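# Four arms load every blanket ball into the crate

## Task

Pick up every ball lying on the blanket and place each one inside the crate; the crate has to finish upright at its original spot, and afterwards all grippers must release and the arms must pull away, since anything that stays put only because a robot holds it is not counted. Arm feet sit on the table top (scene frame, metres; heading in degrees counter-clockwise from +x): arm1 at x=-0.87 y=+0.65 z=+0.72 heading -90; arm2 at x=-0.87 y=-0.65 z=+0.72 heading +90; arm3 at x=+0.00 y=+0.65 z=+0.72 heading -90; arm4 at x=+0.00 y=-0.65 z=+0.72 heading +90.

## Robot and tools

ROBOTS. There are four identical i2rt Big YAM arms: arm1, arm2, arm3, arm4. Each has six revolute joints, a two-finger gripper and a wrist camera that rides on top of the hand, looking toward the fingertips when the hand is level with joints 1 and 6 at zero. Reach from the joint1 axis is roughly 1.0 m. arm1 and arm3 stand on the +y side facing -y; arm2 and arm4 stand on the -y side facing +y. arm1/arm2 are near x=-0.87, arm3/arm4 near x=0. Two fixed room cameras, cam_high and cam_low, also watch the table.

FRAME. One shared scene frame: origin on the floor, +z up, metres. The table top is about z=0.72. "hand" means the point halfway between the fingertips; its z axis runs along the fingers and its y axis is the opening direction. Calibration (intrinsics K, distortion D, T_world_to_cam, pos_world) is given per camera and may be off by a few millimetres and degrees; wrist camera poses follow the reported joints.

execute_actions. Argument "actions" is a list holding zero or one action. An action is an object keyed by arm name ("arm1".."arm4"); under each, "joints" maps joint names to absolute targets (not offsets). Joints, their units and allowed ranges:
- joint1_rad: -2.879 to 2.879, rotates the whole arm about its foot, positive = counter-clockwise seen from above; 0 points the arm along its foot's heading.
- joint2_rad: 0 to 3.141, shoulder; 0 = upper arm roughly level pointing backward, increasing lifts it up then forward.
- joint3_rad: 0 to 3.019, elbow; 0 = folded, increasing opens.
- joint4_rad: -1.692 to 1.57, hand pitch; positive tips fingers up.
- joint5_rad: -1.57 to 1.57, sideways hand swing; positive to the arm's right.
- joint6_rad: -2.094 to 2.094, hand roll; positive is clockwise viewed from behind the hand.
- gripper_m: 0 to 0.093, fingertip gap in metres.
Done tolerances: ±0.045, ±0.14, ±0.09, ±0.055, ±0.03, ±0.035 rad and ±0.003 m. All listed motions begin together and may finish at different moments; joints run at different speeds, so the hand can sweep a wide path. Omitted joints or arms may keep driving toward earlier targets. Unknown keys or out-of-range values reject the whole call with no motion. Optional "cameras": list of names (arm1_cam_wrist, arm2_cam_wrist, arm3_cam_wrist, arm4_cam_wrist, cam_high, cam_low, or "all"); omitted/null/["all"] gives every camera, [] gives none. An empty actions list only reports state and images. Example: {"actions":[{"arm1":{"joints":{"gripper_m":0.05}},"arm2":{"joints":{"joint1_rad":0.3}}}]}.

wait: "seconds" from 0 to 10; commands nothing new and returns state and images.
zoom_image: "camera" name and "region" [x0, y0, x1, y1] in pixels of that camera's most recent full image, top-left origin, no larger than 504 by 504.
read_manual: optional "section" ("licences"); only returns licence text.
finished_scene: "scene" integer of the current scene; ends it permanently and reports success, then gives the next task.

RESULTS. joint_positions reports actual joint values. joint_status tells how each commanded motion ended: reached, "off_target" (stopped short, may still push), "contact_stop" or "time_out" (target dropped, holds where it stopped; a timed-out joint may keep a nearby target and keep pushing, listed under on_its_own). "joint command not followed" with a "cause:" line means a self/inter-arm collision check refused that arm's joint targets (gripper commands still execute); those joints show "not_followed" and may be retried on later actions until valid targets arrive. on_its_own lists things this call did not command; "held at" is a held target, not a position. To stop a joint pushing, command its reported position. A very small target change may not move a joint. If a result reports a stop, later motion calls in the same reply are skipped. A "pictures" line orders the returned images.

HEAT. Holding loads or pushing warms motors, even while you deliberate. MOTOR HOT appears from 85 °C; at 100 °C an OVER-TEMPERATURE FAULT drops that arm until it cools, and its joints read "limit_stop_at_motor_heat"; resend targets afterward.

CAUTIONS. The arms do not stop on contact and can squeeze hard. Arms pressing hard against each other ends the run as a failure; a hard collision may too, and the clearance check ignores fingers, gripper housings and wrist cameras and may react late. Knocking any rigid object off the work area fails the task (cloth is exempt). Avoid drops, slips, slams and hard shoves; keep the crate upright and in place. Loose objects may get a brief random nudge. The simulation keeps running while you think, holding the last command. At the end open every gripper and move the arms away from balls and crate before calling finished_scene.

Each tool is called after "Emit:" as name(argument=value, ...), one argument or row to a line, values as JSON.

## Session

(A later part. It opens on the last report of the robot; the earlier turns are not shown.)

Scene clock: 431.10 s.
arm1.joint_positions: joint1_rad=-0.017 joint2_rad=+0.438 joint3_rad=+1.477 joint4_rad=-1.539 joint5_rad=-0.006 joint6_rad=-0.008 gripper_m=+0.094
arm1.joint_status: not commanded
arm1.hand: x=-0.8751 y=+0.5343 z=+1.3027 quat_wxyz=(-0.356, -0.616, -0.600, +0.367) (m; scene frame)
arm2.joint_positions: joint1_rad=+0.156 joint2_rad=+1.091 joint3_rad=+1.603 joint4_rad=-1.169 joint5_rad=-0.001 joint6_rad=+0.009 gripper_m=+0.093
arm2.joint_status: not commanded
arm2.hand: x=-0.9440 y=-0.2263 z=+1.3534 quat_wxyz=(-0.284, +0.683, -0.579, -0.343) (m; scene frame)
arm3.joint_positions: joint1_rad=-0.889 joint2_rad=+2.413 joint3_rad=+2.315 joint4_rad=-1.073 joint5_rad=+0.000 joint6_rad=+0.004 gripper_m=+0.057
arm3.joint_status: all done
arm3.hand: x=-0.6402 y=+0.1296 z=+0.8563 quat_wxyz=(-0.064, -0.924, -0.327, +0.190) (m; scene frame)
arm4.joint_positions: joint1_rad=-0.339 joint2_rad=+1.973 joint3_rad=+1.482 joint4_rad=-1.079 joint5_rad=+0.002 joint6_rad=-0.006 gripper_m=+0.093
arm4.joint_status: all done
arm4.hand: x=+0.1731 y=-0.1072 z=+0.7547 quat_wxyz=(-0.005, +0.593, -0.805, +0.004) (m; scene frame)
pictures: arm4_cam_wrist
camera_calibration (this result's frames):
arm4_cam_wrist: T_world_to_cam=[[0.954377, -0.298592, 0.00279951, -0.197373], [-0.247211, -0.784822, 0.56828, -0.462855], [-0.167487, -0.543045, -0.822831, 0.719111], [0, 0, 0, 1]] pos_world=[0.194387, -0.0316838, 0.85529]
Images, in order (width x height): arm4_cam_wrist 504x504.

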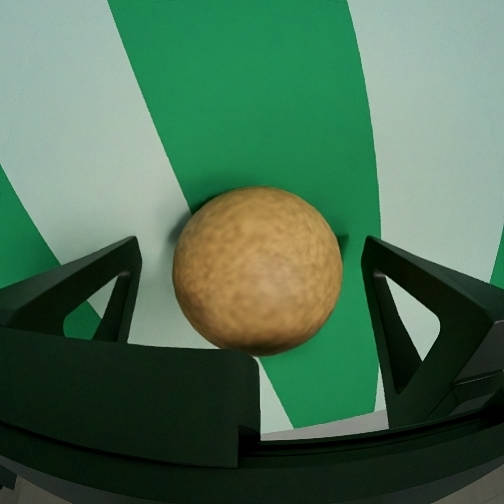

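Emit:
execute_actions(
  actions=[
    {"arm3":{"joints":{"joint2_rad":2.2,"gripper_m":0.08}},"arm4":{"joints":{"gripper_m":0.045}}},
  ],
  cameras=[],
)

Emit:
execute_actions(
  actions=[
    {"arm3":{"joints":{"joint1_rad":-0.7,"joint2_rad":1.65,"joint3_rad":1.65,"joint4_rad":-1.2,"gripper_m":0.093}},"arm4":{"joints":{"joint1_rad":0.764,"joint2_rad":1.55,"joint3_rad":1.75,"joint4_rad":-1.2}}},
  ],
  cameras=[],
)

Emit:
execute_actions(
  actions=[
    {"arm3":{"joints":{"joint1_rad":0.6,"joint2_rad":1.905,"joint3_rad":1.567}},"arm4":{"joints":{"joint2_rad":2.14,"joint3_rad":2.635,"joint4_rad":-0.98}}},
  ],
  cameras=["arm3_cam_wrist","cam_high"],
)

Scene clock: 442.23 s.
arm1.joint_positions: joint1_rad=-0.017 joint2_rad=+0.438 joint3_rad=+1.477 joint4_rad=-1.539 joint5_rad=-0.006 joint6_rad=-0.008 gripper_m=+0.094
arm1.joint_status: not commanded
arm1.hand: x=-0.8751 y=+0.5343 z=+1.3027 quat_wxyz=(-0.356, -0.616, -0.600, +0.367) (m; scene frame)
arm2.joint_positions: joint1_rad=+0.156 joint2_rad=+1.091 joint3_rad=+1.603 joint4_rad=-1.169 joint5_rad=-0.001 joint6_rad=+0.009 gripper_m=+0.093
arm2.joint_status: not commanded
arm2.hand: x=-0.9440 y=-0.2263 z=+1.3534 quat_wxyz=(-0.284, +0.683, -0.579, -0.343) (m; scene frame)
arm3.joint_positions: joint1_rad=-0.889 joint2_rad=+2.161 joint3_rad=+2.325 joint4_rad=-1.073 joint5_rad=+0.000 joint6_rad=+0.004 gripper_m=+0.080
arm3.joint_status: all done
arm3.hand: x=-0.6323 y=+0.1340 z=+1.0637 quat_wxyz=(-0.106, -0.891, -0.316, +0.308) (m; scene frame)
arm4.joint_positions: joint1_rad=-0.339 joint2_rad=+1.973 joint3_rad=+1.482 joint4_rad=-1.079 joint5_rad=+0.001 joint6_rad=-0.006 gripper_m=+0.057
arm4.joint_status: gripper_m off_target (ended at +0.057, target +0.045)
arm4.hand: x=+0.1730 y=-0.1072 z=+0.7547 quat_wxyz=(-0.005, +0.593, -0.805, +0.004) (m; scene frame)
pictures: none
No camera images: the call's "cameras" was empty. Leave "cameras" out to get every camera's image.

Scene clock: 443.87 s.
arm1.joint_positions: joint1_rad=-0.017 joint2_rad=+0.438 joint3_rad=+1.477 joint4_rad=-1.539 joint5_rad=-0.006 joint6_rad=-0.008 gripper_m=+0.094
arm1.joint_status: not commanded
arm1.hand: x=-0.8751 y=+0.5343 z=+1.3027 quat_wxyz=(-0.356, -0.616, -0.600, +0.367) (m; scene frame)
arm2.joint_positions: joint1_rad=+0.156 joint2_rad=+1.091 joint3_rad=+1.603 joint4_rad=-1.169 joint5_rad=-0.001 joint6_rad=+0.009 gripper_m=+0.093
arm2.joint_status: not commanded
arm2.hand: x=-0.9440 y=-0.2263 z=+1.3534 quat_wxyz=(-0.284, +0.683, -0.579, -0.343) (m; scene frame)
arm3.joint_positions: joint1_rad=-0.701 joint2_rad=+1.627 joint3_rad=+1.649 joint4_rad=-1.195 joint5_rad=-0.002 joint6_rad=+0.004 gripper_m=+0.093
arm3.joint_status: all done
arm3.hand: x=-0.3769 y=+0.1994 z=+1.0731 quat_wxyz=(-0.081, -0.889, -0.412, +0.181) (m; scene frame)
arm4.joint_positions: joint1_rad=+0.768 joint2_rad=+1.548 joint3_rad=+1.739 joint4_rad=-1.196 joint5_rad=-0.002 joint6_rad=-0.006 gripper_m=+0.057
arm4.joint_status: all done
arm4.hand: x=-0.4252 y=-0.2388 z=+1.0971 quat_wxyz=(-0.106, +0.892, -0.359, -0.253) (m; scene frame)
pictures: none
No camera images: the call's "cameras" was empty. Leave "cameras" out to get every camera's image.

Scene clock: 445.93 s.
arm1.joint_positions: joint1_rad=-0.017 joint2_rad=+0.438 joint3_rad=+1.477 joint4_rad=-1.539 joint5_rad=-0.006 joint6_rad=-0.008 gripper_m=+0.094
arm1.joint_status: not commanded
arm1.hand: x=-0.8751 y=+0.5343 z=+1.3027 quat_wxyz=(-0.356, -0.616, -0.600, +0.367) (m; scene frame)
arm2.joint_positions: joint1_rad=+0.156 joint2_rad=+1.091 joint3_rad=+1.603 joint4_rad=-1.169 joint5_rad=-0.001 joint6_rad=+0.009 gripper_m=+0.093
arm2.joint_status: not commanded
arm2.hand: x=-0.9440 y=-0.2263 z=+1.3534 quat_wxyz=(-0.284, +0.683, -0.579, -0.343) (m; scene frame)
arm3.joint_positions: joint1_rad=+0.605 joint2_rad=+1.933 joint3_rad=+1.557 joint4_rad=-1.195 joint5_rad=-0.002 joint6_rad=+0.004 gripper_m=+0.093
arm3.joint_status: all done
arm3.hand: x=+0.3278 y=+0.1771 z=+0.8561 quat_wxyz=(+0.004, -0.466, -0.885, -0.001) (m; scene frame)
arm4.joint_positions: joint1_rad=+0.768 joint2_rad=+2.153 joint3_rad=+2.578 joint4_rad=-0.992 joint5_rad=-0.002 joint6_rad=-0.006 gripper_m=+0.057
arm4.joint_status: all done
arm4.hand: x=-0.6078 y=-0.0614 z=+1.1549 quat_wxyz=(-0.183, +0.816, -0.327, -0.441) (m; scene frame)
pictures: arm3_cam_wrist, cam_high
camera_calibration (this result's frames):
arm3_cam_wrist: T_world_to_cam=[[-0.822742, -0.568276, -0.0125671, 0.382106], [-0.466116, 0.661852, 0.587101, -0.461233], [-0.325318, 0.48889, -0.809416, 0.830551], [0, 0, 0, 1]] pos_world=[0.36958, 0.116361, 0.947854]
Images, in order (width x height): arm3_cam_wrist 504x504, cam_high 672x504.

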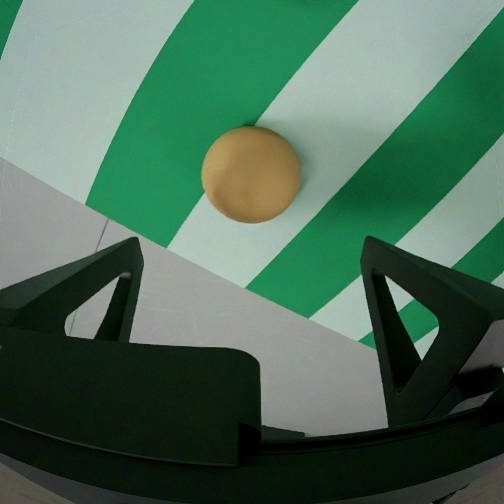

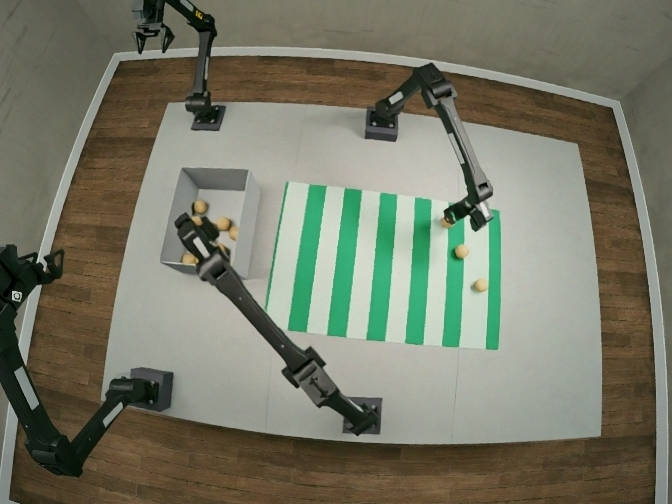

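Emit:
execute_actions(
  actions=[
    {"arm3":{"joints":{"joint2_rad":2.058,"joint3_rad":1.463,"joint4_rad":-0.972}},"arm4":{"joints":{"joint2_rad":2.435}}},
  ],
  cameras=["arm3_cam_wrist"],
)

Scene clock: 450.40 s.
arm1.joint_positions: joint1_rad=-0.017 joint2_rad=+0.438 joint3_rad=+1.477 joint4_rad=-1.539 joint5_rad=-0.006 joint6_rad=-0.008 gripper_m=+0.094
arm1.joint_status: not commanded
arm1.hand: x=-0.8751 y=+0.5343 z=+1.3027 quat_wxyz=(-0.356, -0.616, -0.600, +0.367) (m; scene frame)
arm2.joint_positions: joint1_rad=+0.156 joint2_rad=+1.091 joint3_rad=+1.603 joint4_rad=-1.169 joint5_rad=-0.001 joint6_rad=+0.009 gripper_m=+0.093
arm2.joint_status: not commanded
arm2.hand: x=-0.9440 y=-0.2263 z=+1.3534 quat_wxyz=(-0.284, +0.683, -0.579, -0.343) (m; scene frame)
arm3.joint_positions: joint1_rad=+0.605 joint2_rad=+2.048 joint3_rad=+1.456 joint4_rad=-0.979 joint5_rad=-0.002 joint6_rad=+0.004 gripper_m=+0.093
arm3.joint_status: all done
arm3.hand: x=+0.3259 y=+0.1794 z=+0.7579 quat_wxyz=(+0.004, -0.466, -0.885, -0.001) (m; scene frame)
arm4.joint_positions: joint1_rad=+0.768 joint2_rad=+2.476 joint3_rad=+2.606 joint4_rad=-0.987 joint5_rad=-0.002 joint6_rad=-0.006 gripper_m=+0.057
arm4.joint_status: all done
arm4.hand: x=-0.6475 y=-0.0206 z=+0.8937 quat_wxyz=(-0.133, +0.871, -0.350, -0.319) (m; scene frame)
pictures: arm3_cam_wrist
camera_calibration (this result's frames):
arm3_cam_wrist: T_world_to_cam=[[-0.822756, -0.568256, -0.0125647, 0.380514], [-0.465601, 0.661118, 0.588336, -0.40699], [-0.326018, 0.489907, -0.808519, 0.748742], [0, 0, 0, 1]] pos_world=[0.367678, 0.118483, 0.8496]
Images, in order (width x height): arm3_cam_wrist 504x504.

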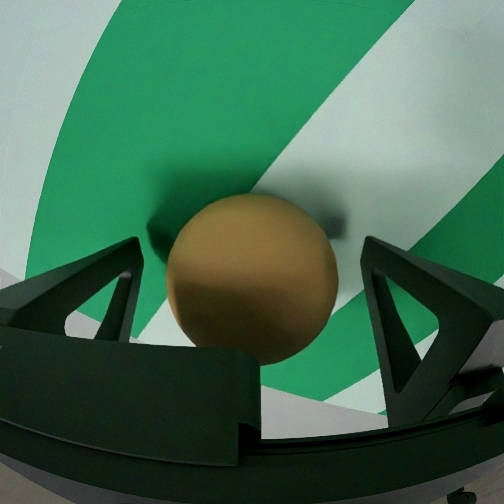

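Emit:
execute_actions(
  actions=[
    {"arm4":{"joints":{"joint2_rad":2.24,"gripper_m":0.08}},"arm3":{"joints":{"gripper_m":0.045}}},
  ],
  cameras=[],
)

Emit:
execute_actions(
  actions=[
    {"arm3":{"joints":{"joint1_rad":-0.82,"joint2_rad":1.6,"joint3_rad":1.6,"joint4_rad":-1.2}},"arm4":{"joints":{"joint1_rad":0.65,"joint2_rad":1.65,"joint3_rad":1.9,"joint4_rad":-1.3,"gripper_m":0.093}}},
  ],
  cameras=[],
)

Emit:
execute_actions(
  actions=[
    {"arm3":{"joints":{"joint1_rad":-0.885,"joint2_rad":2.1,"joint3_rad":2.345,"joint4_rad":-1.069}},"arm4":{"joints":{"joint1_rad":-0.703,"joint2_rad":2.11,"joint3_rad":2.04,"joint4_rad":-1.17}}},
  ],
  cameras=["arm4_cam_wrist","cam_high"],
)

Scene clock: 462.43 s.
arm1.joint_positions: joint1_rad=-0.017 joint2_rad=+0.438 joint3_rad=+1.477 joint4_rad=-1.539 joint5_rad=-0.006 joint6_rad=-0.008 gripper_m=+0.094
arm1.joint_status: not commanded
arm1.hand: x=-0.8751 y=+0.5343 z=+1.3027 quat_wxyz=(-0.356, -0.616, -0.600, +0.367) (m; scene frame)
arm2.joint_positions: joint1_rad=+0.156 joint2_rad=+1.091 joint3_rad=+1.603 joint4_rad=-1.169 joint5_rad=-0.001 joint6_rad=+0.009 gripper_m=+0.093
arm2.joint_status: not commanded
arm2.hand: x=-0.9440 y=-0.2263 z=+1.3534 quat_wxyz=(-0.284, +0.683, -0.579, -0.343) (m; scene frame)
arm3.joint_positions: joint1_rad=+0.605 joint2_rad=+2.048 joint3_rad=+1.456 joint4_rad=-0.979 joint5_rad=-0.002 joint6_rad=+0.004 gripper_m=+0.056
arm3.joint_status: gripper_m off_target (ended at +0.056, target +0.045)
arm3.hand: x=+0.3259 y=+0.1794 z=+0.7579 quat_wxyz=(+0.004, -0.466, -0.885, -0.001) (m; scene frame)
arm4.joint_positions: joint1_rad=+0.768 joint2_rad=+2.223 joint3_rad=+2.606 joint4_rad=-0.987 joint5_rad=-0.002 joint6_rad=-0.006 gripper_m=+0.080
arm4.joint_status: all done
arm4.hand: x=-0.6219 y=-0.0474 z=+1.1127 quat_wxyz=(-0.177, +0.824, -0.330, -0.426) (m; scene frame)
pictures: none
No camera images: the call's "cameras" was empty. Leave "cameras" out to get every camera's image.

Scene clock: 464.20 s.
arm1.joint_positions: joint1_rad=-0.017 joint2_rad=+0.438 joint3_rad=+1.477 joint4_rad=-1.539 joint5_rad=-0.006 joint6_rad=-0.008 gripper_m=+0.094
arm1.joint_status: not commanded
arm1.hand: x=-0.8751 y=+0.5343 z=+1.3027 quat_wxyz=(-0.356, -0.616, -0.600, +0.367) (m; scene frame)
arm2.joint_positions: joint1_rad=+0.156 joint2_rad=+1.091 joint3_rad=+1.603 joint4_rad=-1.169 joint5_rad=-0.001 joint6_rad=+0.009 gripper_m=+0.093
arm2.joint_status: not commanded
arm2.hand: x=-0.9440 y=-0.2263 z=+1.3534 quat_wxyz=(-0.284, +0.683, -0.579, -0.343) (m; scene frame)
arm3.joint_positions: joint1_rad=-0.827 joint2_rad=+1.582 joint3_rad=+1.602 joint4_rad=-1.192 joint5_rad=+0.001 joint6_rad=+0.004 gripper_m=+0.056
arm3.joint_status: all done
arm3.hand: x=-0.4185 y=+0.2621 z=+1.0766 quat_wxyz=(-0.069, -0.913, -0.355, +0.187) (m; scene frame)
arm4.joint_positions: joint1_rad=+0.649 joint2_rad=+1.647 joint3_rad=+1.902 joint4_rad=-1.296 joint5_rad=+0.001 joint6_rad=-0.006 gripper_m=+0.093
arm4.joint_status: all done
arm4.hand: x=-0.3888 y=-0.1728 z=+1.1090 quat_wxyz=(-0.115, +0.874, -0.413, -0.230) (m; scene frame)
pictures: none
No camera images: the call's "cameras" was empty. Leave "cameras" out to get every camera's image.

Scene clock: 466.30 s.
arm1.joint_positions: joint1_rad=-0.017 joint2_rad=+0.438 joint3_rad=+1.477 joint4_rad=-1.539 joint5_rad=-0.006 joint6_rad=-0.008 gripper_m=+0.094
arm1.joint_status: not commanded
arm1.hand: x=-0.8751 y=+0.5343 z=+1.3027 quat_wxyz=(-0.356, -0.616, -0.600, +0.367) (m; scene frame)
arm2.joint_positions: joint1_rad=+0.156 joint2_rad=+1.091 joint3_rad=+1.603 joint4_rad=-1.169 joint5_rad=-0.001 joint6_rad=+0.009 gripper_m=+0.093
arm2.joint_status: not commanded
arm2.hand: x=-0.9440 y=-0.2263 z=+1.3534 quat_wxyz=(-0.284, +0.683, -0.579, -0.343) (m; scene frame)
arm3.joint_positions: joint1_rad=-0.885 joint2_rad=+2.099 joint3_rad=+2.305 joint4_rad=-1.076 joint5_rad=+0.001 joint6_rad=+0.004 gripper_m=+0.056
arm3.joint_status: all done
arm3.hand: x=-0.6200 y=+0.1399 z=+1.1014 quat_wxyz=(-0.113, -0.884, -0.315, +0.326) (m; scene frame)
arm4.joint_positions: joint1_rad=-0.695 joint2_rad=+2.144 joint3_rad=+2.015 joint4_rad=-1.168 joint5_rad=+0.001 joint6_rad=-0.005 gripper_m=+0.093
arm4.joint_status: all done
arm4.hand: x=+0.4485 y=-0.0755 z=+0.8571 quat_wxyz=(-0.127, +0.436, -0.889, -0.056) (m; scene frame)
pictures: arm4_cam_wrist, cam_high
camera_calibration (this result's frames):
arm4_cam_wrist: T_world_to_cam=[[0.791278, -0.611454, 0.00177218, -0.400625], [-0.579394, -0.748858, 0.321736, -0.0650627], [-0.1954, -0.25561, -0.946828, 1.00728], [0, 0, 0, 1]] pos_world=[0.476132, -0.036215, 0.975367]
Images, in order (width x height): arm4_cam_wrist 504x504, cam_high 672x504.

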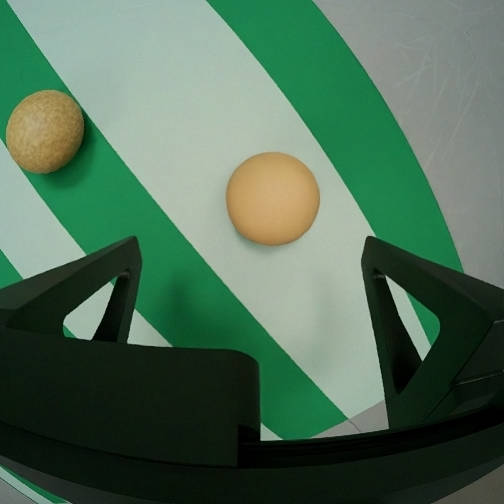

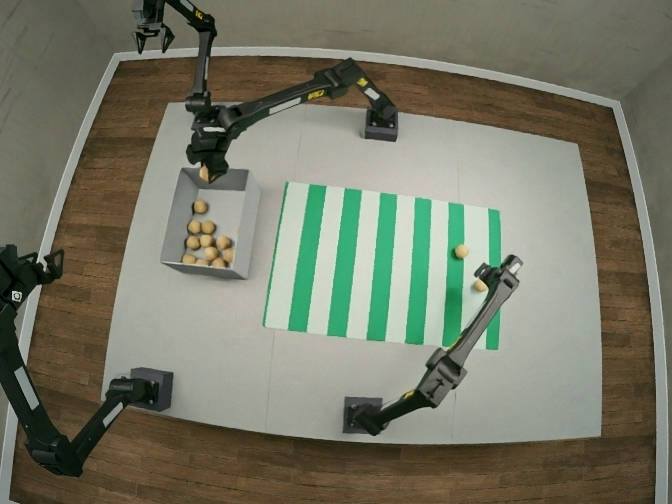

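Emit:
execute_actions(
  actions=[
    {"arm3":{"joints":{"joint2_rad":2.40}},"arm4":{"joints":{"joint1_rad":-0.72,"joint2_rad":2.262,"joint4_rad":-1.115}}},
  ],
  cameras=["arm4_cam_wrist"],
)

Scene clock: 471.97 s.
arm1.joint_positions: joint1_rad=-0.017 joint2_rad=+0.438 joint3_rad=+1.477 joint4_rad=-1.539 joint5_rad=-0.006 joint6_rad=-0.008 gripper_m=+0.094
arm1.joint_status: not commanded
arm1.hand: x=-0.8751 y=+0.5343 z=+1.3027 quat_wxyz=(-0.356, -0.616, -0.600, +0.367) (m; scene frame)
arm2.joint_positions: joint1_rad=+0.156 joint2_rad=+1.091 joint3_rad=+1.603 joint4_rad=-1.169 joint5_rad=-0.001 joint6_rad=+0.009 gripper_m=+0.093
arm2.joint_status: not commanded
arm2.hand: x=-0.9440 y=-0.2263 z=+1.3534 quat_wxyz=(-0.284, +0.683, -0.579, -0.343) (m; scene frame)
arm3.joint_positions: joint1_rad=-0.885 joint2_rad=+2.422 joint3_rad=+2.314 joint4_rad=-1.073 joint5_rad=+0.001 joint6_rad=+0.004 gripper_m=+0.056
arm3.joint_status: all done
arm3.hand: x=-0.6378 y=+0.1277 z=+0.8484 quat_wxyz=(-0.062, -0.924, -0.329, +0.185) (m; scene frame)
arm4.joint_positions: joint1_rad=-0.715 joint2_rad=+2.274 joint3_rad=+2.015 joint4_rad=-1.124 joint5_rad=+0.001 joint6_rad=-0.005 gripper_m=+0.093
arm4.joint_status: all done
arm4.hand: x=+0.4638 y=-0.0819 z=+0.7673 quat_wxyz=(-0.089, +0.429, -0.898, -0.037) (m; scene frame)
pictures: arm4_cam_wrist
camera_calibration (this result's frames):
arm4_cam_wrist: T_world_to_cam=[[0.778073, -0.628173, 0.00119088, -0.411275], [-0.575585, -0.712175, 0.401882, -0.0923696], [-0.251603, -0.313379, -0.915691, 0.921051], [0, 0, 0, 1]] pos_world=[0.498574, -0.0354966, 0.881009]
Images, in order (width x height): arm4_cam_wrist 504x504.

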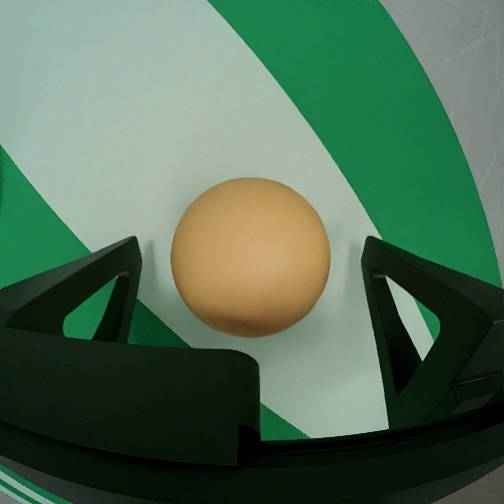

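Emit:
execute_actions(
  actions=[
    {"arm3":{"joints":{"joint2_rad":2.2,"gripper_m":0.08}},"arm4":{"joints":{"gripper_m":0.045}}},
  ],
  cameras=[],
)

Emit:
execute_actions(
  actions=[
    {"arm3":{"joints":{"joint1_rad":-0.8,"joint2_rad":1.65,"joint3_rad":1.8,"joint4_rad":-1.3,"gripper_m":0.093}},"arm4":{"joints":{"joint1_rad":0.764,"joint2_rad":1.65,"joint4_rad":-1.4}}},
  ],
  cameras=["cam_high"],
)

Emit:
execute_actions(
  actions=[
    {"arm3":{"joints":{"joint1_rad":0.57,"joint2_rad":2.15,"joint3_rad":1.96,"joint4_rad":-1.125}},"arm4":{"joints":{"joint2_rad":2.14,"joint3_rad":2.635,"joint4_rad":-0.98}}},
  ],
  cameras=["arm3_cam_wrist","cam_high"],
)

Scene clock: 482.43 s.
arm1.joint_positions: joint1_rad=-0.017 joint2_rad=+0.438 joint3_rad=+1.477 joint4_rad=-1.539 joint5_rad=-0.006 joint6_rad=-0.008 gripper_m=+0.094
arm1.joint_status: not commanded
arm1.hand: x=-0.8751 y=+0.5343 z=+1.3027 quat_wxyz=(-0.356, -0.616, -0.600, +0.367) (m; scene frame)
arm2.joint_positions: joint1_rad=+0.156 joint2_rad=+1.091 joint3_rad=+1.603 joint4_rad=-1.169 joint5_rad=-0.001 joint6_rad=+0.009 gripper_m=+0.093
arm2.joint_status: not commanded
arm2.hand: x=-0.9440 y=-0.2263 z=+1.3534 quat_wxyz=(-0.284, +0.683, -0.579, -0.343) (m; scene frame)
arm3.joint_positions: joint1_rad=-0.885 joint2_rad=+2.160 joint3_rad=+2.326 joint4_rad=-1.073 joint5_rad=+0.001 joint6_rad=+0.004 gripper_m=+0.080
arm3.joint_status: all done
arm3.hand: x=-0.6304 y=+0.1318 z=+1.0655 quat_wxyz=(-0.107, -0.890, -0.317, +0.310) (m; scene frame)
arm4.joint_positions: joint1_rad=-0.715 joint2_rad=+2.274 joint3_rad=+2.015 joint4_rad=-1.124 joint5_rad=+0.001 joint6_rad=-0.005 gripper_m=+0.057
arm4.joint_status: gripper_m off_target (ended at +0.057, target +0.045)
arm4.hand: x=+0.4638 y=-0.0819 z=+0.7673 quat_wxyz=(-0.089, +0.429, -0.898, -0.037) (m; scene frame)
pictures: none
No camera images: the call's "cameras" was empty. Leave "cameras" out to get every camera's image.

Scene clock: 484.40 s.
arm1.joint_positions: joint1_rad=-0.017 joint2_rad=+0.438 joint3_rad=+1.477 joint4_rad=-1.539 joint5_rad=-0.006 joint6_rad=-0.008 gripper_m=+0.094
arm1.joint_status: not commanded
arm1.hand: x=-0.8751 y=+0.5343 z=+1.3027 quat_wxyz=(-0.356, -0.616, -0.600, +0.367) (m; scene frame)
arm2.joint_positions: joint1_rad=+0.156 joint2_rad=+1.091 joint3_rad=+1.603 joint4_rad=-1.169 joint5_rad=-0.001 joint6_rad=+0.009 gripper_m=+0.093
arm2.joint_status: not commanded
arm2.hand: x=-0.9440 y=-0.2263 z=+1.3534 quat_wxyz=(-0.284, +0.683, -0.579, -0.343) (m; scene frame)
arm3.joint_positions: joint1_rad=-0.790 joint2_rad=+1.623 joint3_rad=+1.801 joint4_rad=-1.295 joint5_rad=+0.000 joint6_rad=+0.004 gripper_m=+0.093
arm3.joint_status: all done
arm3.hand: x=-0.4190 y=+0.2313 z=+1.1384 quat_wxyz=(-0.083, -0.901, -0.370, +0.210) (m; scene frame)
arm4.joint_positions: joint1_rad=+0.772 joint2_rad=+1.642 joint3_rad=+2.017 joint4_rad=-1.395 joint5_rad=-0.002 joint6_rad=-0.005 gripper_m=+0.057
arm4.joint_status: all done
arm4.hand: x=-0.4370 y=-0.2320 z=+1.1555 quat_wxyz=(-0.103, +0.895, -0.358, -0.247) (m; scene frame)
pictures: cam_high
Images, in order (width x height): cam_high 672x504.

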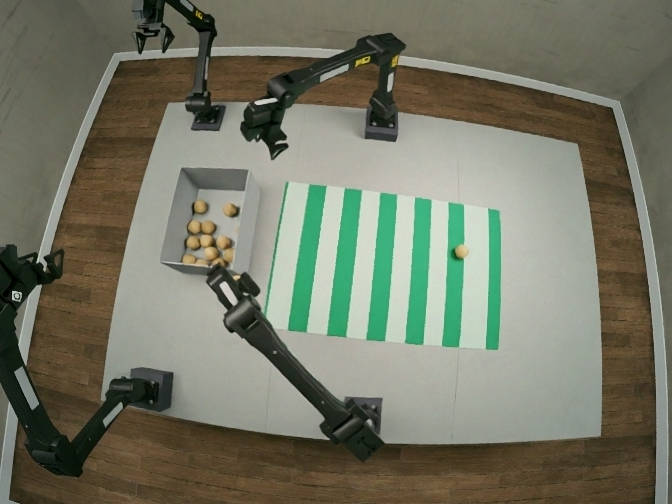

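Scene clock: 486.33 s.
arm1.joint_positions: joint1_rad=-0.017 joint2_rad=+0.438 joint3_rad=+1.477 joint4_rad=-1.539 joint5_rad=-0.006 joint6_rad=-0.008 gripper_m=+0.094
arm1.joint_status: not commanded
arm1.hand: x=-0.8751 y=+0.5343 z=+1.3027 quat_wxyz=(-0.356, -0.616, -0.600, +0.367) (m; scene frame)
arm2.joint_positions: joint1_rad=+0.156 joint2_rad=+1.091 joint3_rad=+1.603 joint4_rad=-1.169 joint5_rad=-0.001 joint6_rad=+0.009 gripper_m=+0.093
arm2.joint_status: not commanded
arm2.hand: x=-0.9440 y=-0.2263 z=+1.3534 quat_wxyz=(-0.284, +0.683, -0.579, -0.343) (m; scene frame)
arm3.joint_positions: joint1_rad=+0.574 joint2_rad=+2.170 joint3_rad=+1.944 joint4_rad=-1.122 joint5_rad=-0.003 joint6_rad=+0.004 gripper_m=+0.093
arm3.joint_status: all done
arm3.hand: x=+0.3911 y=+0.0472 z=+0.8600 quat_wxyz=(-0.094, -0.476, -0.873, +0.052) (m; scene frame)
arm4.joint_positions: joint1_rad=+0.772 joint2_rad=+2.167 joint3_rad=+2.571 joint4_rad=-0.995 joint5_rad=-0.002 joint6_rad=-0.005 gripper_m=+0.057
arm4.joint_status: all done
arm4.hand: x=-0.6133 y=-0.0618 z=+1.1382 quat_wxyz=(-0.177, +0.822, -0.328, -0.431) (m; scene frame)
pictures: arm3_cam_wrist, cam_high
camera_calibration (this result's frames):
arm3_cam_wrist: T_world_to_cam=[[-0.837643, -0.546064, -0.0129559, 0.365456], [-0.506285, 0.767285, 0.393635, -0.170928], [-0.205009, 0.336285, -0.919176, 0.972433], [0, 0, 0, 1]] pos_world=[0.418941, 0.00369834, 0.965855]
Images, in order (width x height): arm3_cam_wrist 504x504, cam_high 672x504.

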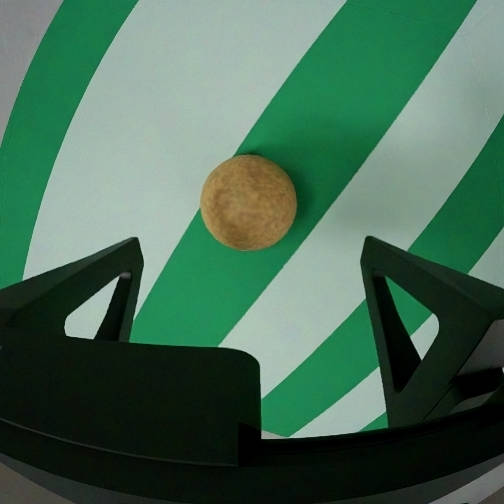

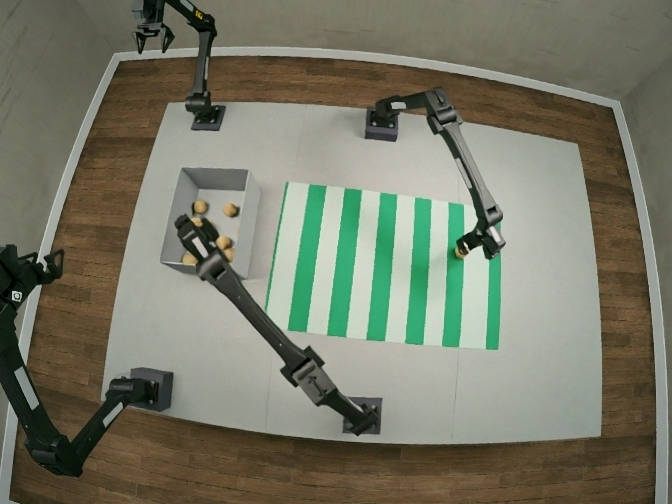

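Emit:
execute_actions(
  actions=[
    {"arm3":{"joints":{"joint2_rad":2.315,"joint4_rad":-1.063}},"arm4":{"joints":{"joint2_rad":2.43}}},
  ],
  cameras=["arm3_cam_wrist"],
)

Scene clock: 491.10 s.
arm1.joint_positions: joint1_rad=-0.017 joint2_rad=+0.438 joint3_rad=+1.477 joint4_rad=-1.539 joint5_rad=-0.006 joint6_rad=-0.008 gripper_m=+0.094
arm1.joint_status: not commanded
arm1.hand: x=-0.8751 y=+0.5343 z=+1.3027 quat_wxyz=(-0.356, -0.616, -0.600, +0.367) (m; scene frame)
arm2.joint_positions: joint1_rad=+0.156 joint2_rad=+1.091 joint3_rad=+1.603 joint4_rad=-1.169 joint5_rad=-0.001 joint6_rad=+0.009 gripper_m=+0.093
arm2.joint_status: not commanded
arm2.hand: x=-0.9440 y=-0.2263 z=+1.3534 quat_wxyz=(-0.284, +0.683, -0.579, -0.343) (m; scene frame)
arm3.joint_positions: joint1_rad=+0.574 joint2_rad=+2.304 joint3_rad=+1.944 joint4_rad=-1.070 joint5_rad=-0.003 joint6_rad=+0.004 gripper_m=+0.093
arm3.joint_status: all done
arm3.hand: x=+0.3902 y=+0.0479 z=+0.7688 quat_wxyz=(-0.058, -0.478, -0.876, +0.032) (m; scene frame)
arm4.joint_positions: joint1_rad=+0.772 joint2_rad=+2.471 joint3_rad=+2.605 joint4_rad=-0.987 joint5_rad=-0.002 joint6_rad=-0.005 gripper_m=+0.057
arm4.joint_status: all done
arm4.hand: x=-0.6503 y=-0.0240 z=+0.8976 quat_wxyz=(-0.132, +0.871, -0.348, -0.321) (m; scene frame)
pictures: arm3_cam_wrist
camera_calibration (this result's frames):
arm3_cam_wrist: T_world_to_cam=[[-0.8384, -0.544898, -0.0131123, 0.364287], [-0.48673, 0.737639, 0.467957, -0.199333], [-0.245317, 0.398717, -0.883654, 0.873543], [0, 0, 0, 1]] pos_world=[0.422691, -0.00276109, 0.869966]
Images, in order (width x height): arm3_cam_wrist 504x504.

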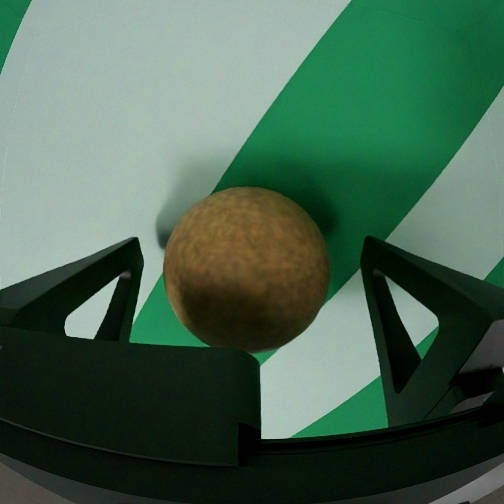

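Emit:
execute_actions(
  actions=[
    {"arm4":{"joints":{"joint2_rad":2.1,"gripper_m":0.08}},"arm3":{"joints":{"gripper_m":0.045}}},
  ],
  cameras=[],
)

Emit:
execute_actions(
  actions=[
    {"arm3":{"joints":{"joint1_rad":-0.885,"joint2_rad":2.05,"joint3_rad":2.345}},"arm4":{"joints":{"joint1_rad":0.95,"joint2_rad":1.3,"joint3_rad":1.9,"joint4_rad":-1.4}}},
  ],
  cameras=["cam_high"],
)

Emit:
execute_actions(
  actions=[
    {"arm3":{"joints":{"joint2_rad":2.39}},"arm4":{"joints":{"joint1_rad":0.5,"joint2_rad":1.0,"joint3_rad":1.6}},"arm2":{"joints":{"joint2_rad":0.8}}},
  ],
  cameras=["arm3_cam_wrist"],
)

Scene clock: 502.00 s.
arm1.joint_positions: joint1_rad=-0.017 joint2_rad=+0.438 joint3_rad=+1.477 joint4_rad=-1.539 joint5_rad=-0.006 joint6_rad=-0.008 gripper_m=+0.094
arm1.joint_status: not commanded
arm1.hand: x=-0.8751 y=+0.5343 z=+1.3027 quat_wxyz=(-0.356, -0.616, -0.600, +0.367) (m; scene frame)
arm2.joint_positions: joint1_rad=+0.156 joint2_rad=+1.091 joint3_rad=+1.603 joint4_rad=-1.169 joint5_rad=-0.001 joint6_rad=+0.009 gripper_m=+0.093
arm2.joint_status: not commanded
arm2.hand: x=-0.9440 y=-0.2263 z=+1.3534 quat_wxyz=(-0.284, +0.683, -0.579, -0.343) (m; scene frame)
arm3.joint_positions: joint1_rad=+0.574 joint2_rad=+2.304 joint3_rad=+1.944 joint4_rad=-1.070 joint5_rad=-0.002 joint6_rad=+0.004 gripper_m=+0.057
arm3.joint_status: gripper_m off_target (ended at +0.057, target +0.045)
arm3.hand: x=+0.3901 y=+0.0478 z=+0.7688 quat_wxyz=(-0.058, -0.478, -0.876, +0.033) (m; scene frame)
arm4.joint_positions: joint1_rad=+0.772 joint2_rad=+2.100 joint3_rad=+2.629 joint4_rad=-0.983 joint5_rad=-0.002 joint6_rad=-0.005 gripper_m=+0.080
arm4.joint_status: all done
arm4.hand: x=-0.5973 y=-0.0780 z=+1.2274 quat_wxyz=(-0.199, +0.790, -0.315, -0.486) (m; scene frame)
pictures: none
No camera images: the call's "cameras" was empty. Leave "cameras" out to get every camera's image.

Scene clock: 504.00 s.
arm1.joint_positions: joint1_rad=-0.017 joint2_rad=+0.438 joint3_rad=+1.477 joint4_rad=-1.539 joint5_rad=-0.006 joint6_rad=-0.008 gripper_m=+0.094
arm1.joint_status: not commanded
arm1.hand: x=-0.8751 y=+0.5343 z=+1.3027 quat_wxyz=(-0.356, -0.616, -0.600, +0.367) (m; scene frame)
arm2.joint_positions: joint1_rad=+0.156 joint2_rad=+1.091 joint3_rad=+1.603 joint4_rad=-1.169 joint5_rad=-0.001 joint6_rad=+0.009 gripper_m=+0.093
arm2.joint_status: not commanded
arm2.hand: x=-0.9440 y=-0.2263 z=+1.3534 quat_wxyz=(-0.284, +0.683, -0.579, -0.343) (m; scene frame)
arm3.joint_positions: joint1_rad=-0.893 joint2_rad=+2.034 joint3_rad=+2.338 joint4_rad=-1.058 joint5_rad=+0.003 joint6_rad=+0.004 gripper_m=+0.057
arm3.joint_status: all done
arm3.hand: x=-0.6173 y=+0.1500 z=+1.1728 quat_wxyz=(-0.129, -0.865, -0.304, +0.377) (m; scene frame)
arm4.joint_positions: joint1_rad=+0.946 joint2_rad=+1.306 joint3_rad=+1.900 joint4_rad=-1.395 joint5_rad=+0.000 joint6_rad=-0.005 gripper_m=+0.080
arm4.joint_status: all done
arm4.hand: x=-0.4001 y=-0.3823 z=+1.2734 quat_wxyz=(-0.111, +0.889, -0.269, -0.354) (m; scene frame)
pictures: cam_high
Images, in order (width x height): cam_high 672x504.

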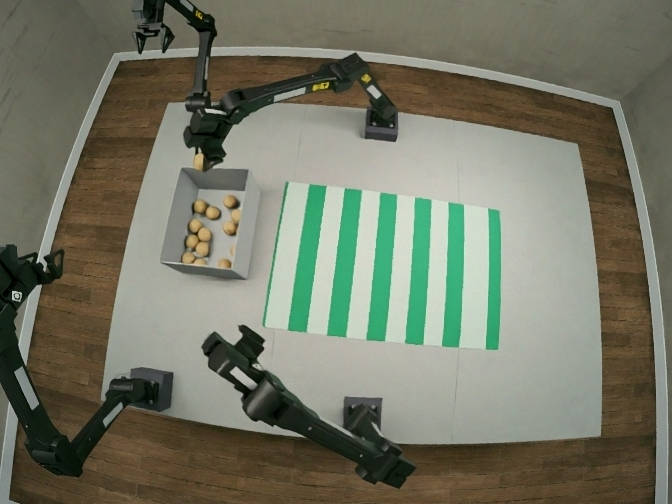

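Scene clock: 505.43 s.
arm1.joint_positions: joint1_rad=-0.017 joint2_rad=+0.438 joint3_rad=+1.477 joint4_rad=-1.539 joint5_rad=-0.006 joint6_rad=-0.008 gripper_m=+0.094
arm1.joint_status: not commanded
arm1.hand: x=-0.8751 y=+0.5343 z=+1.3027 quat_wxyz=(-0.356, -0.616, -0.600, +0.367) (m; scene frame)
arm2.joint_positions: joint1_rad=+0.156 joint2_rad=+0.803 joint3_rad=+1.594 joint4_rad=-1.169 joint5_rad=-0.001 joint6_rad=+0.009 gripper_m=+0.093
arm2.joint_status: all done
arm2.hand: x=-0.9212 y=-0.3555 z=+1.4483 quat_wxyz=(-0.361, +0.629, -0.533, -0.435) (m; scene frame)
arm3.joint_positions: joint1_rad=-0.893 joint2_rad=+2.411 joint3_rad=+2.309 joint4_rad=-1.065 joint5_rad=+0.003 joint6_rad=+0.004 gripper_m=+0.057
arm3.joint_status: all done
arm3.hand: x=-0.6431 y=+0.1322 z=+0.8557 quat_wxyz=(-0.063, -0.924, -0.325, +0.192) (m; scene frame)
arm4.joint_positions: joint1_rad=+0.505 joint2_rad=+0.989 joint3_rad=+1.607 joint4_rad=-1.398 joint5_rad=+0.001 joint6_rad=-0.005 gripper_m=+0.080
arm4.joint_status: all done
arm4.hand: x=-0.1875 y=-0.3420 z=+1.2574 quat_wxyz=(-0.193, +0.805, -0.454, -0.329) (m; scene frame)
pictures: arm3_cam_wrist
camera_calibration (this result's frames):
arm3_cam_wrist: T_world_to_cam=[[-0.630323, 0.776324, -0.00369367, -0.503889], [0.758237, 0.616645, 0.211721, 0.230705], [0.166642, 0.130652, -0.977323, 1.04375], [0, 0, 0, 1]] pos_world=[-0.666474, 0.11255, 0.969374]
Images, in order (width x height): arm3_cam_wrist 504x504.

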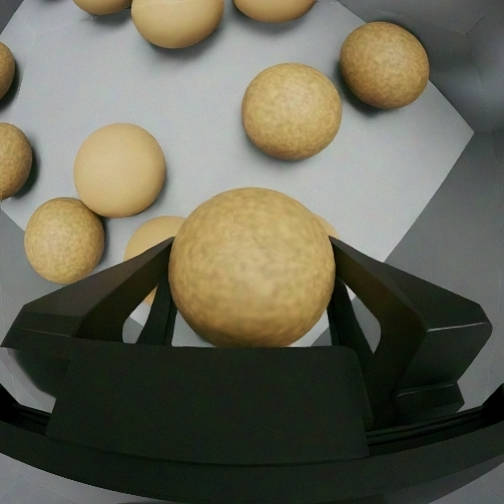

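Emit:
execute_actions(
  actions=[
    {"arm3":{"joints":{"joint2_rad":1.75,"gripper_m":0.08}}},
  ],
  cameras=["arm3_cam_wrist","cam_high"],
)

Emit:
execute_actions(
  actions=[
    {"arm3":{"joints":{"joint1_rad":-0.5,"joint2_rad":1.3,"joint3_rad":1.9,"joint4_rad":-1.4}}},
  ],
  cameras=["cam_high"],
)

Emit:
zoom_image(
  camera="cam_high",
  region=[140, 150, 300, 290],
)

Scene clock: 510.50 s.
arm1.joint_positions: joint1_rad=-0.017 joint2_rad=+0.438 joint3_rad=+1.477 joint4_rad=-1.539 joint5_rad=-0.006 joint6_rad=-0.008 gripper_m=+0.094
arm1.joint_status: not commanded
arm1.hand: x=-0.8751 y=+0.5343 z=+1.3027 quat_wxyz=(-0.356, -0.616, -0.600, +0.367) (m; scene frame)
arm2.joint_positions: joint1_rad=+0.156 joint2_rad=+0.803 joint3_rad=+1.594 joint4_rad=-1.169 joint5_rad=-0.001 joint6_rad=+0.009 gripper_m=+0.093
arm2.joint_status: not commanded
arm2.hand: x=-0.9212 y=-0.3555 z=+1.4483 quat_wxyz=(-0.361, +0.629, -0.533, -0.435) (m; scene frame)
arm3.joint_positions: joint1_rad=-0.893 joint2_rad=+1.755 joint3_rad=+2.331 joint4_rad=-1.062 joint5_rad=+0.003 joint6_rad=+0.004 gripper_m=+0.080
arm3.joint_status: all done
arm3.hand: x=-0.5381 y=+0.2119 z=+1.3712 quat_wxyz=(-0.169, -0.807, -0.284, +0.489) (m; scene frame)
arm4.joint_positions: joint1_rad=+0.505 joint2_rad=+0.989 joint3_rad=+1.607 joint4_rad=-1.398 joint5_rad=+0.001 joint6_rad=-0.005 gripper_m=+0.080
arm4.joint_status: not commanded
arm4.hand: x=-0.1875 y=-0.3420 z=+1.2574 quat_wxyz=(-0.193, +0.805, -0.454, -0.329) (m; scene frame)
pictures: arm3_cam_wrist, cam_high
camera_calibration (this result's frames):
arm3_cam_wrist: T_world_to_cam=[[-0.635098, 0.772431, 0.00104983, -0.505953], [0.689359, 0.567407, -0.450371, 0.874076], [-0.348476, -0.285306, -0.892841, 1.21478], [0, 0, 0, 1]] pos_world=[-0.50056, 0.241441, 1.47879]
Images, in order (width x height): arm3_cam_wrist 504x504, cam_high 672x504.

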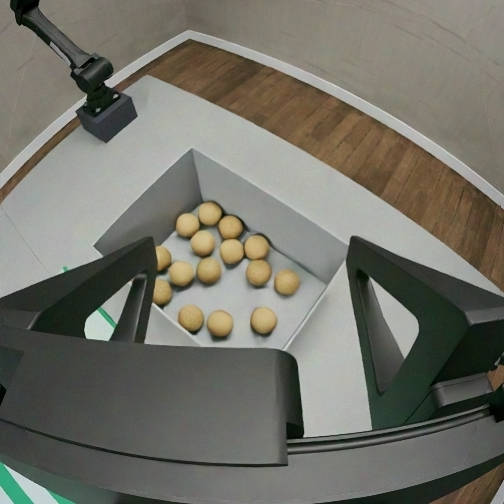

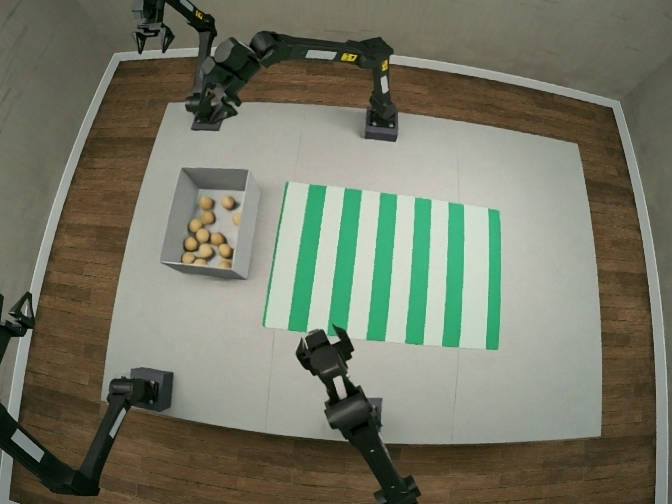

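Scene clock: 512.07 s.
arm1.joint_positions: joint1_rad=-0.017 joint2_rad=+0.438 joint3_rad=+1.477 joint4_rad=-1.539 joint5_rad=-0.006 joint6_rad=-0.008 gripper_m=+0.094
arm1.joint_status: not commanded
arm1.hand: x=-0.8751 y=+0.5343 z=+1.3027 quat_wxyz=(-0.356, -0.616, -0.600, +0.367) (m; scene frame)
arm2.joint_positions: joint1_rad=+0.156 joint2_rad=+0.803 joint3_rad=+1.594 joint4_rad=-1.169 joint5_rad=-0.001 joint6_rad=+0.009 gripper_m=+0.093
arm2.joint_status: not commanded
arm2.hand: x=-0.9212 y=-0.3555 z=+1.4483 quat_wxyz=(-0.361, +0.629, -0.533, -0.435) (m; scene frame)
arm3.joint_positions: joint1_rad=-0.490 joint2_rad=+1.283 joint3_rad=+1.901 joint4_rad=-1.393 joint5_rad=-0.003 joint6_rad=+0.004 gripper_m=+0.080
arm3.joint_status: all done
arm3.hand: x=-0.2150 y=+0.2361 z=+1.3479 quat_wxyz=(-0.198, -0.790, -0.475, +0.333) (m; scene frame)
arm4.joint_positions: joint1_rad=+0.505 joint2_rad=+0.989 joint3_rad=+1.607 joint4_rad=-1.398 joint5_rad=+0.001 joint6_rad=-0.005 gripper_m=+0.080
arm4.joint_status: not commanded
arm4.hand: x=-0.1875 y=-0.3420 z=+1.2574 quat_wxyz=(-0.193, +0.805, -0.454, -0.329) (m; scene frame)
pictures: cam_high
Images, in order (width x height): cam_high 672x504.

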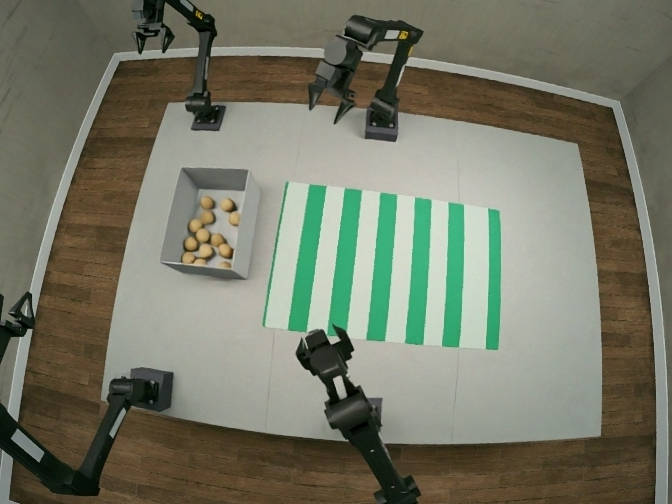

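Region (140, 150, 300, 290) of cam_high's 672x504 image, scaled by 3.150, with more detail than that image has; it fills the top 441 rows of this view, and the rest is white.

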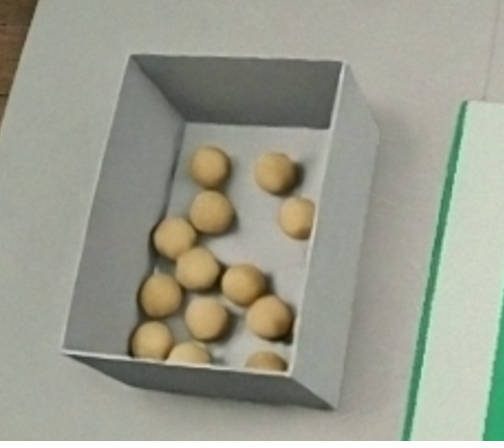

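Emit:
finished_scene(
  scene=1,
)

The scene is finished: the task was done.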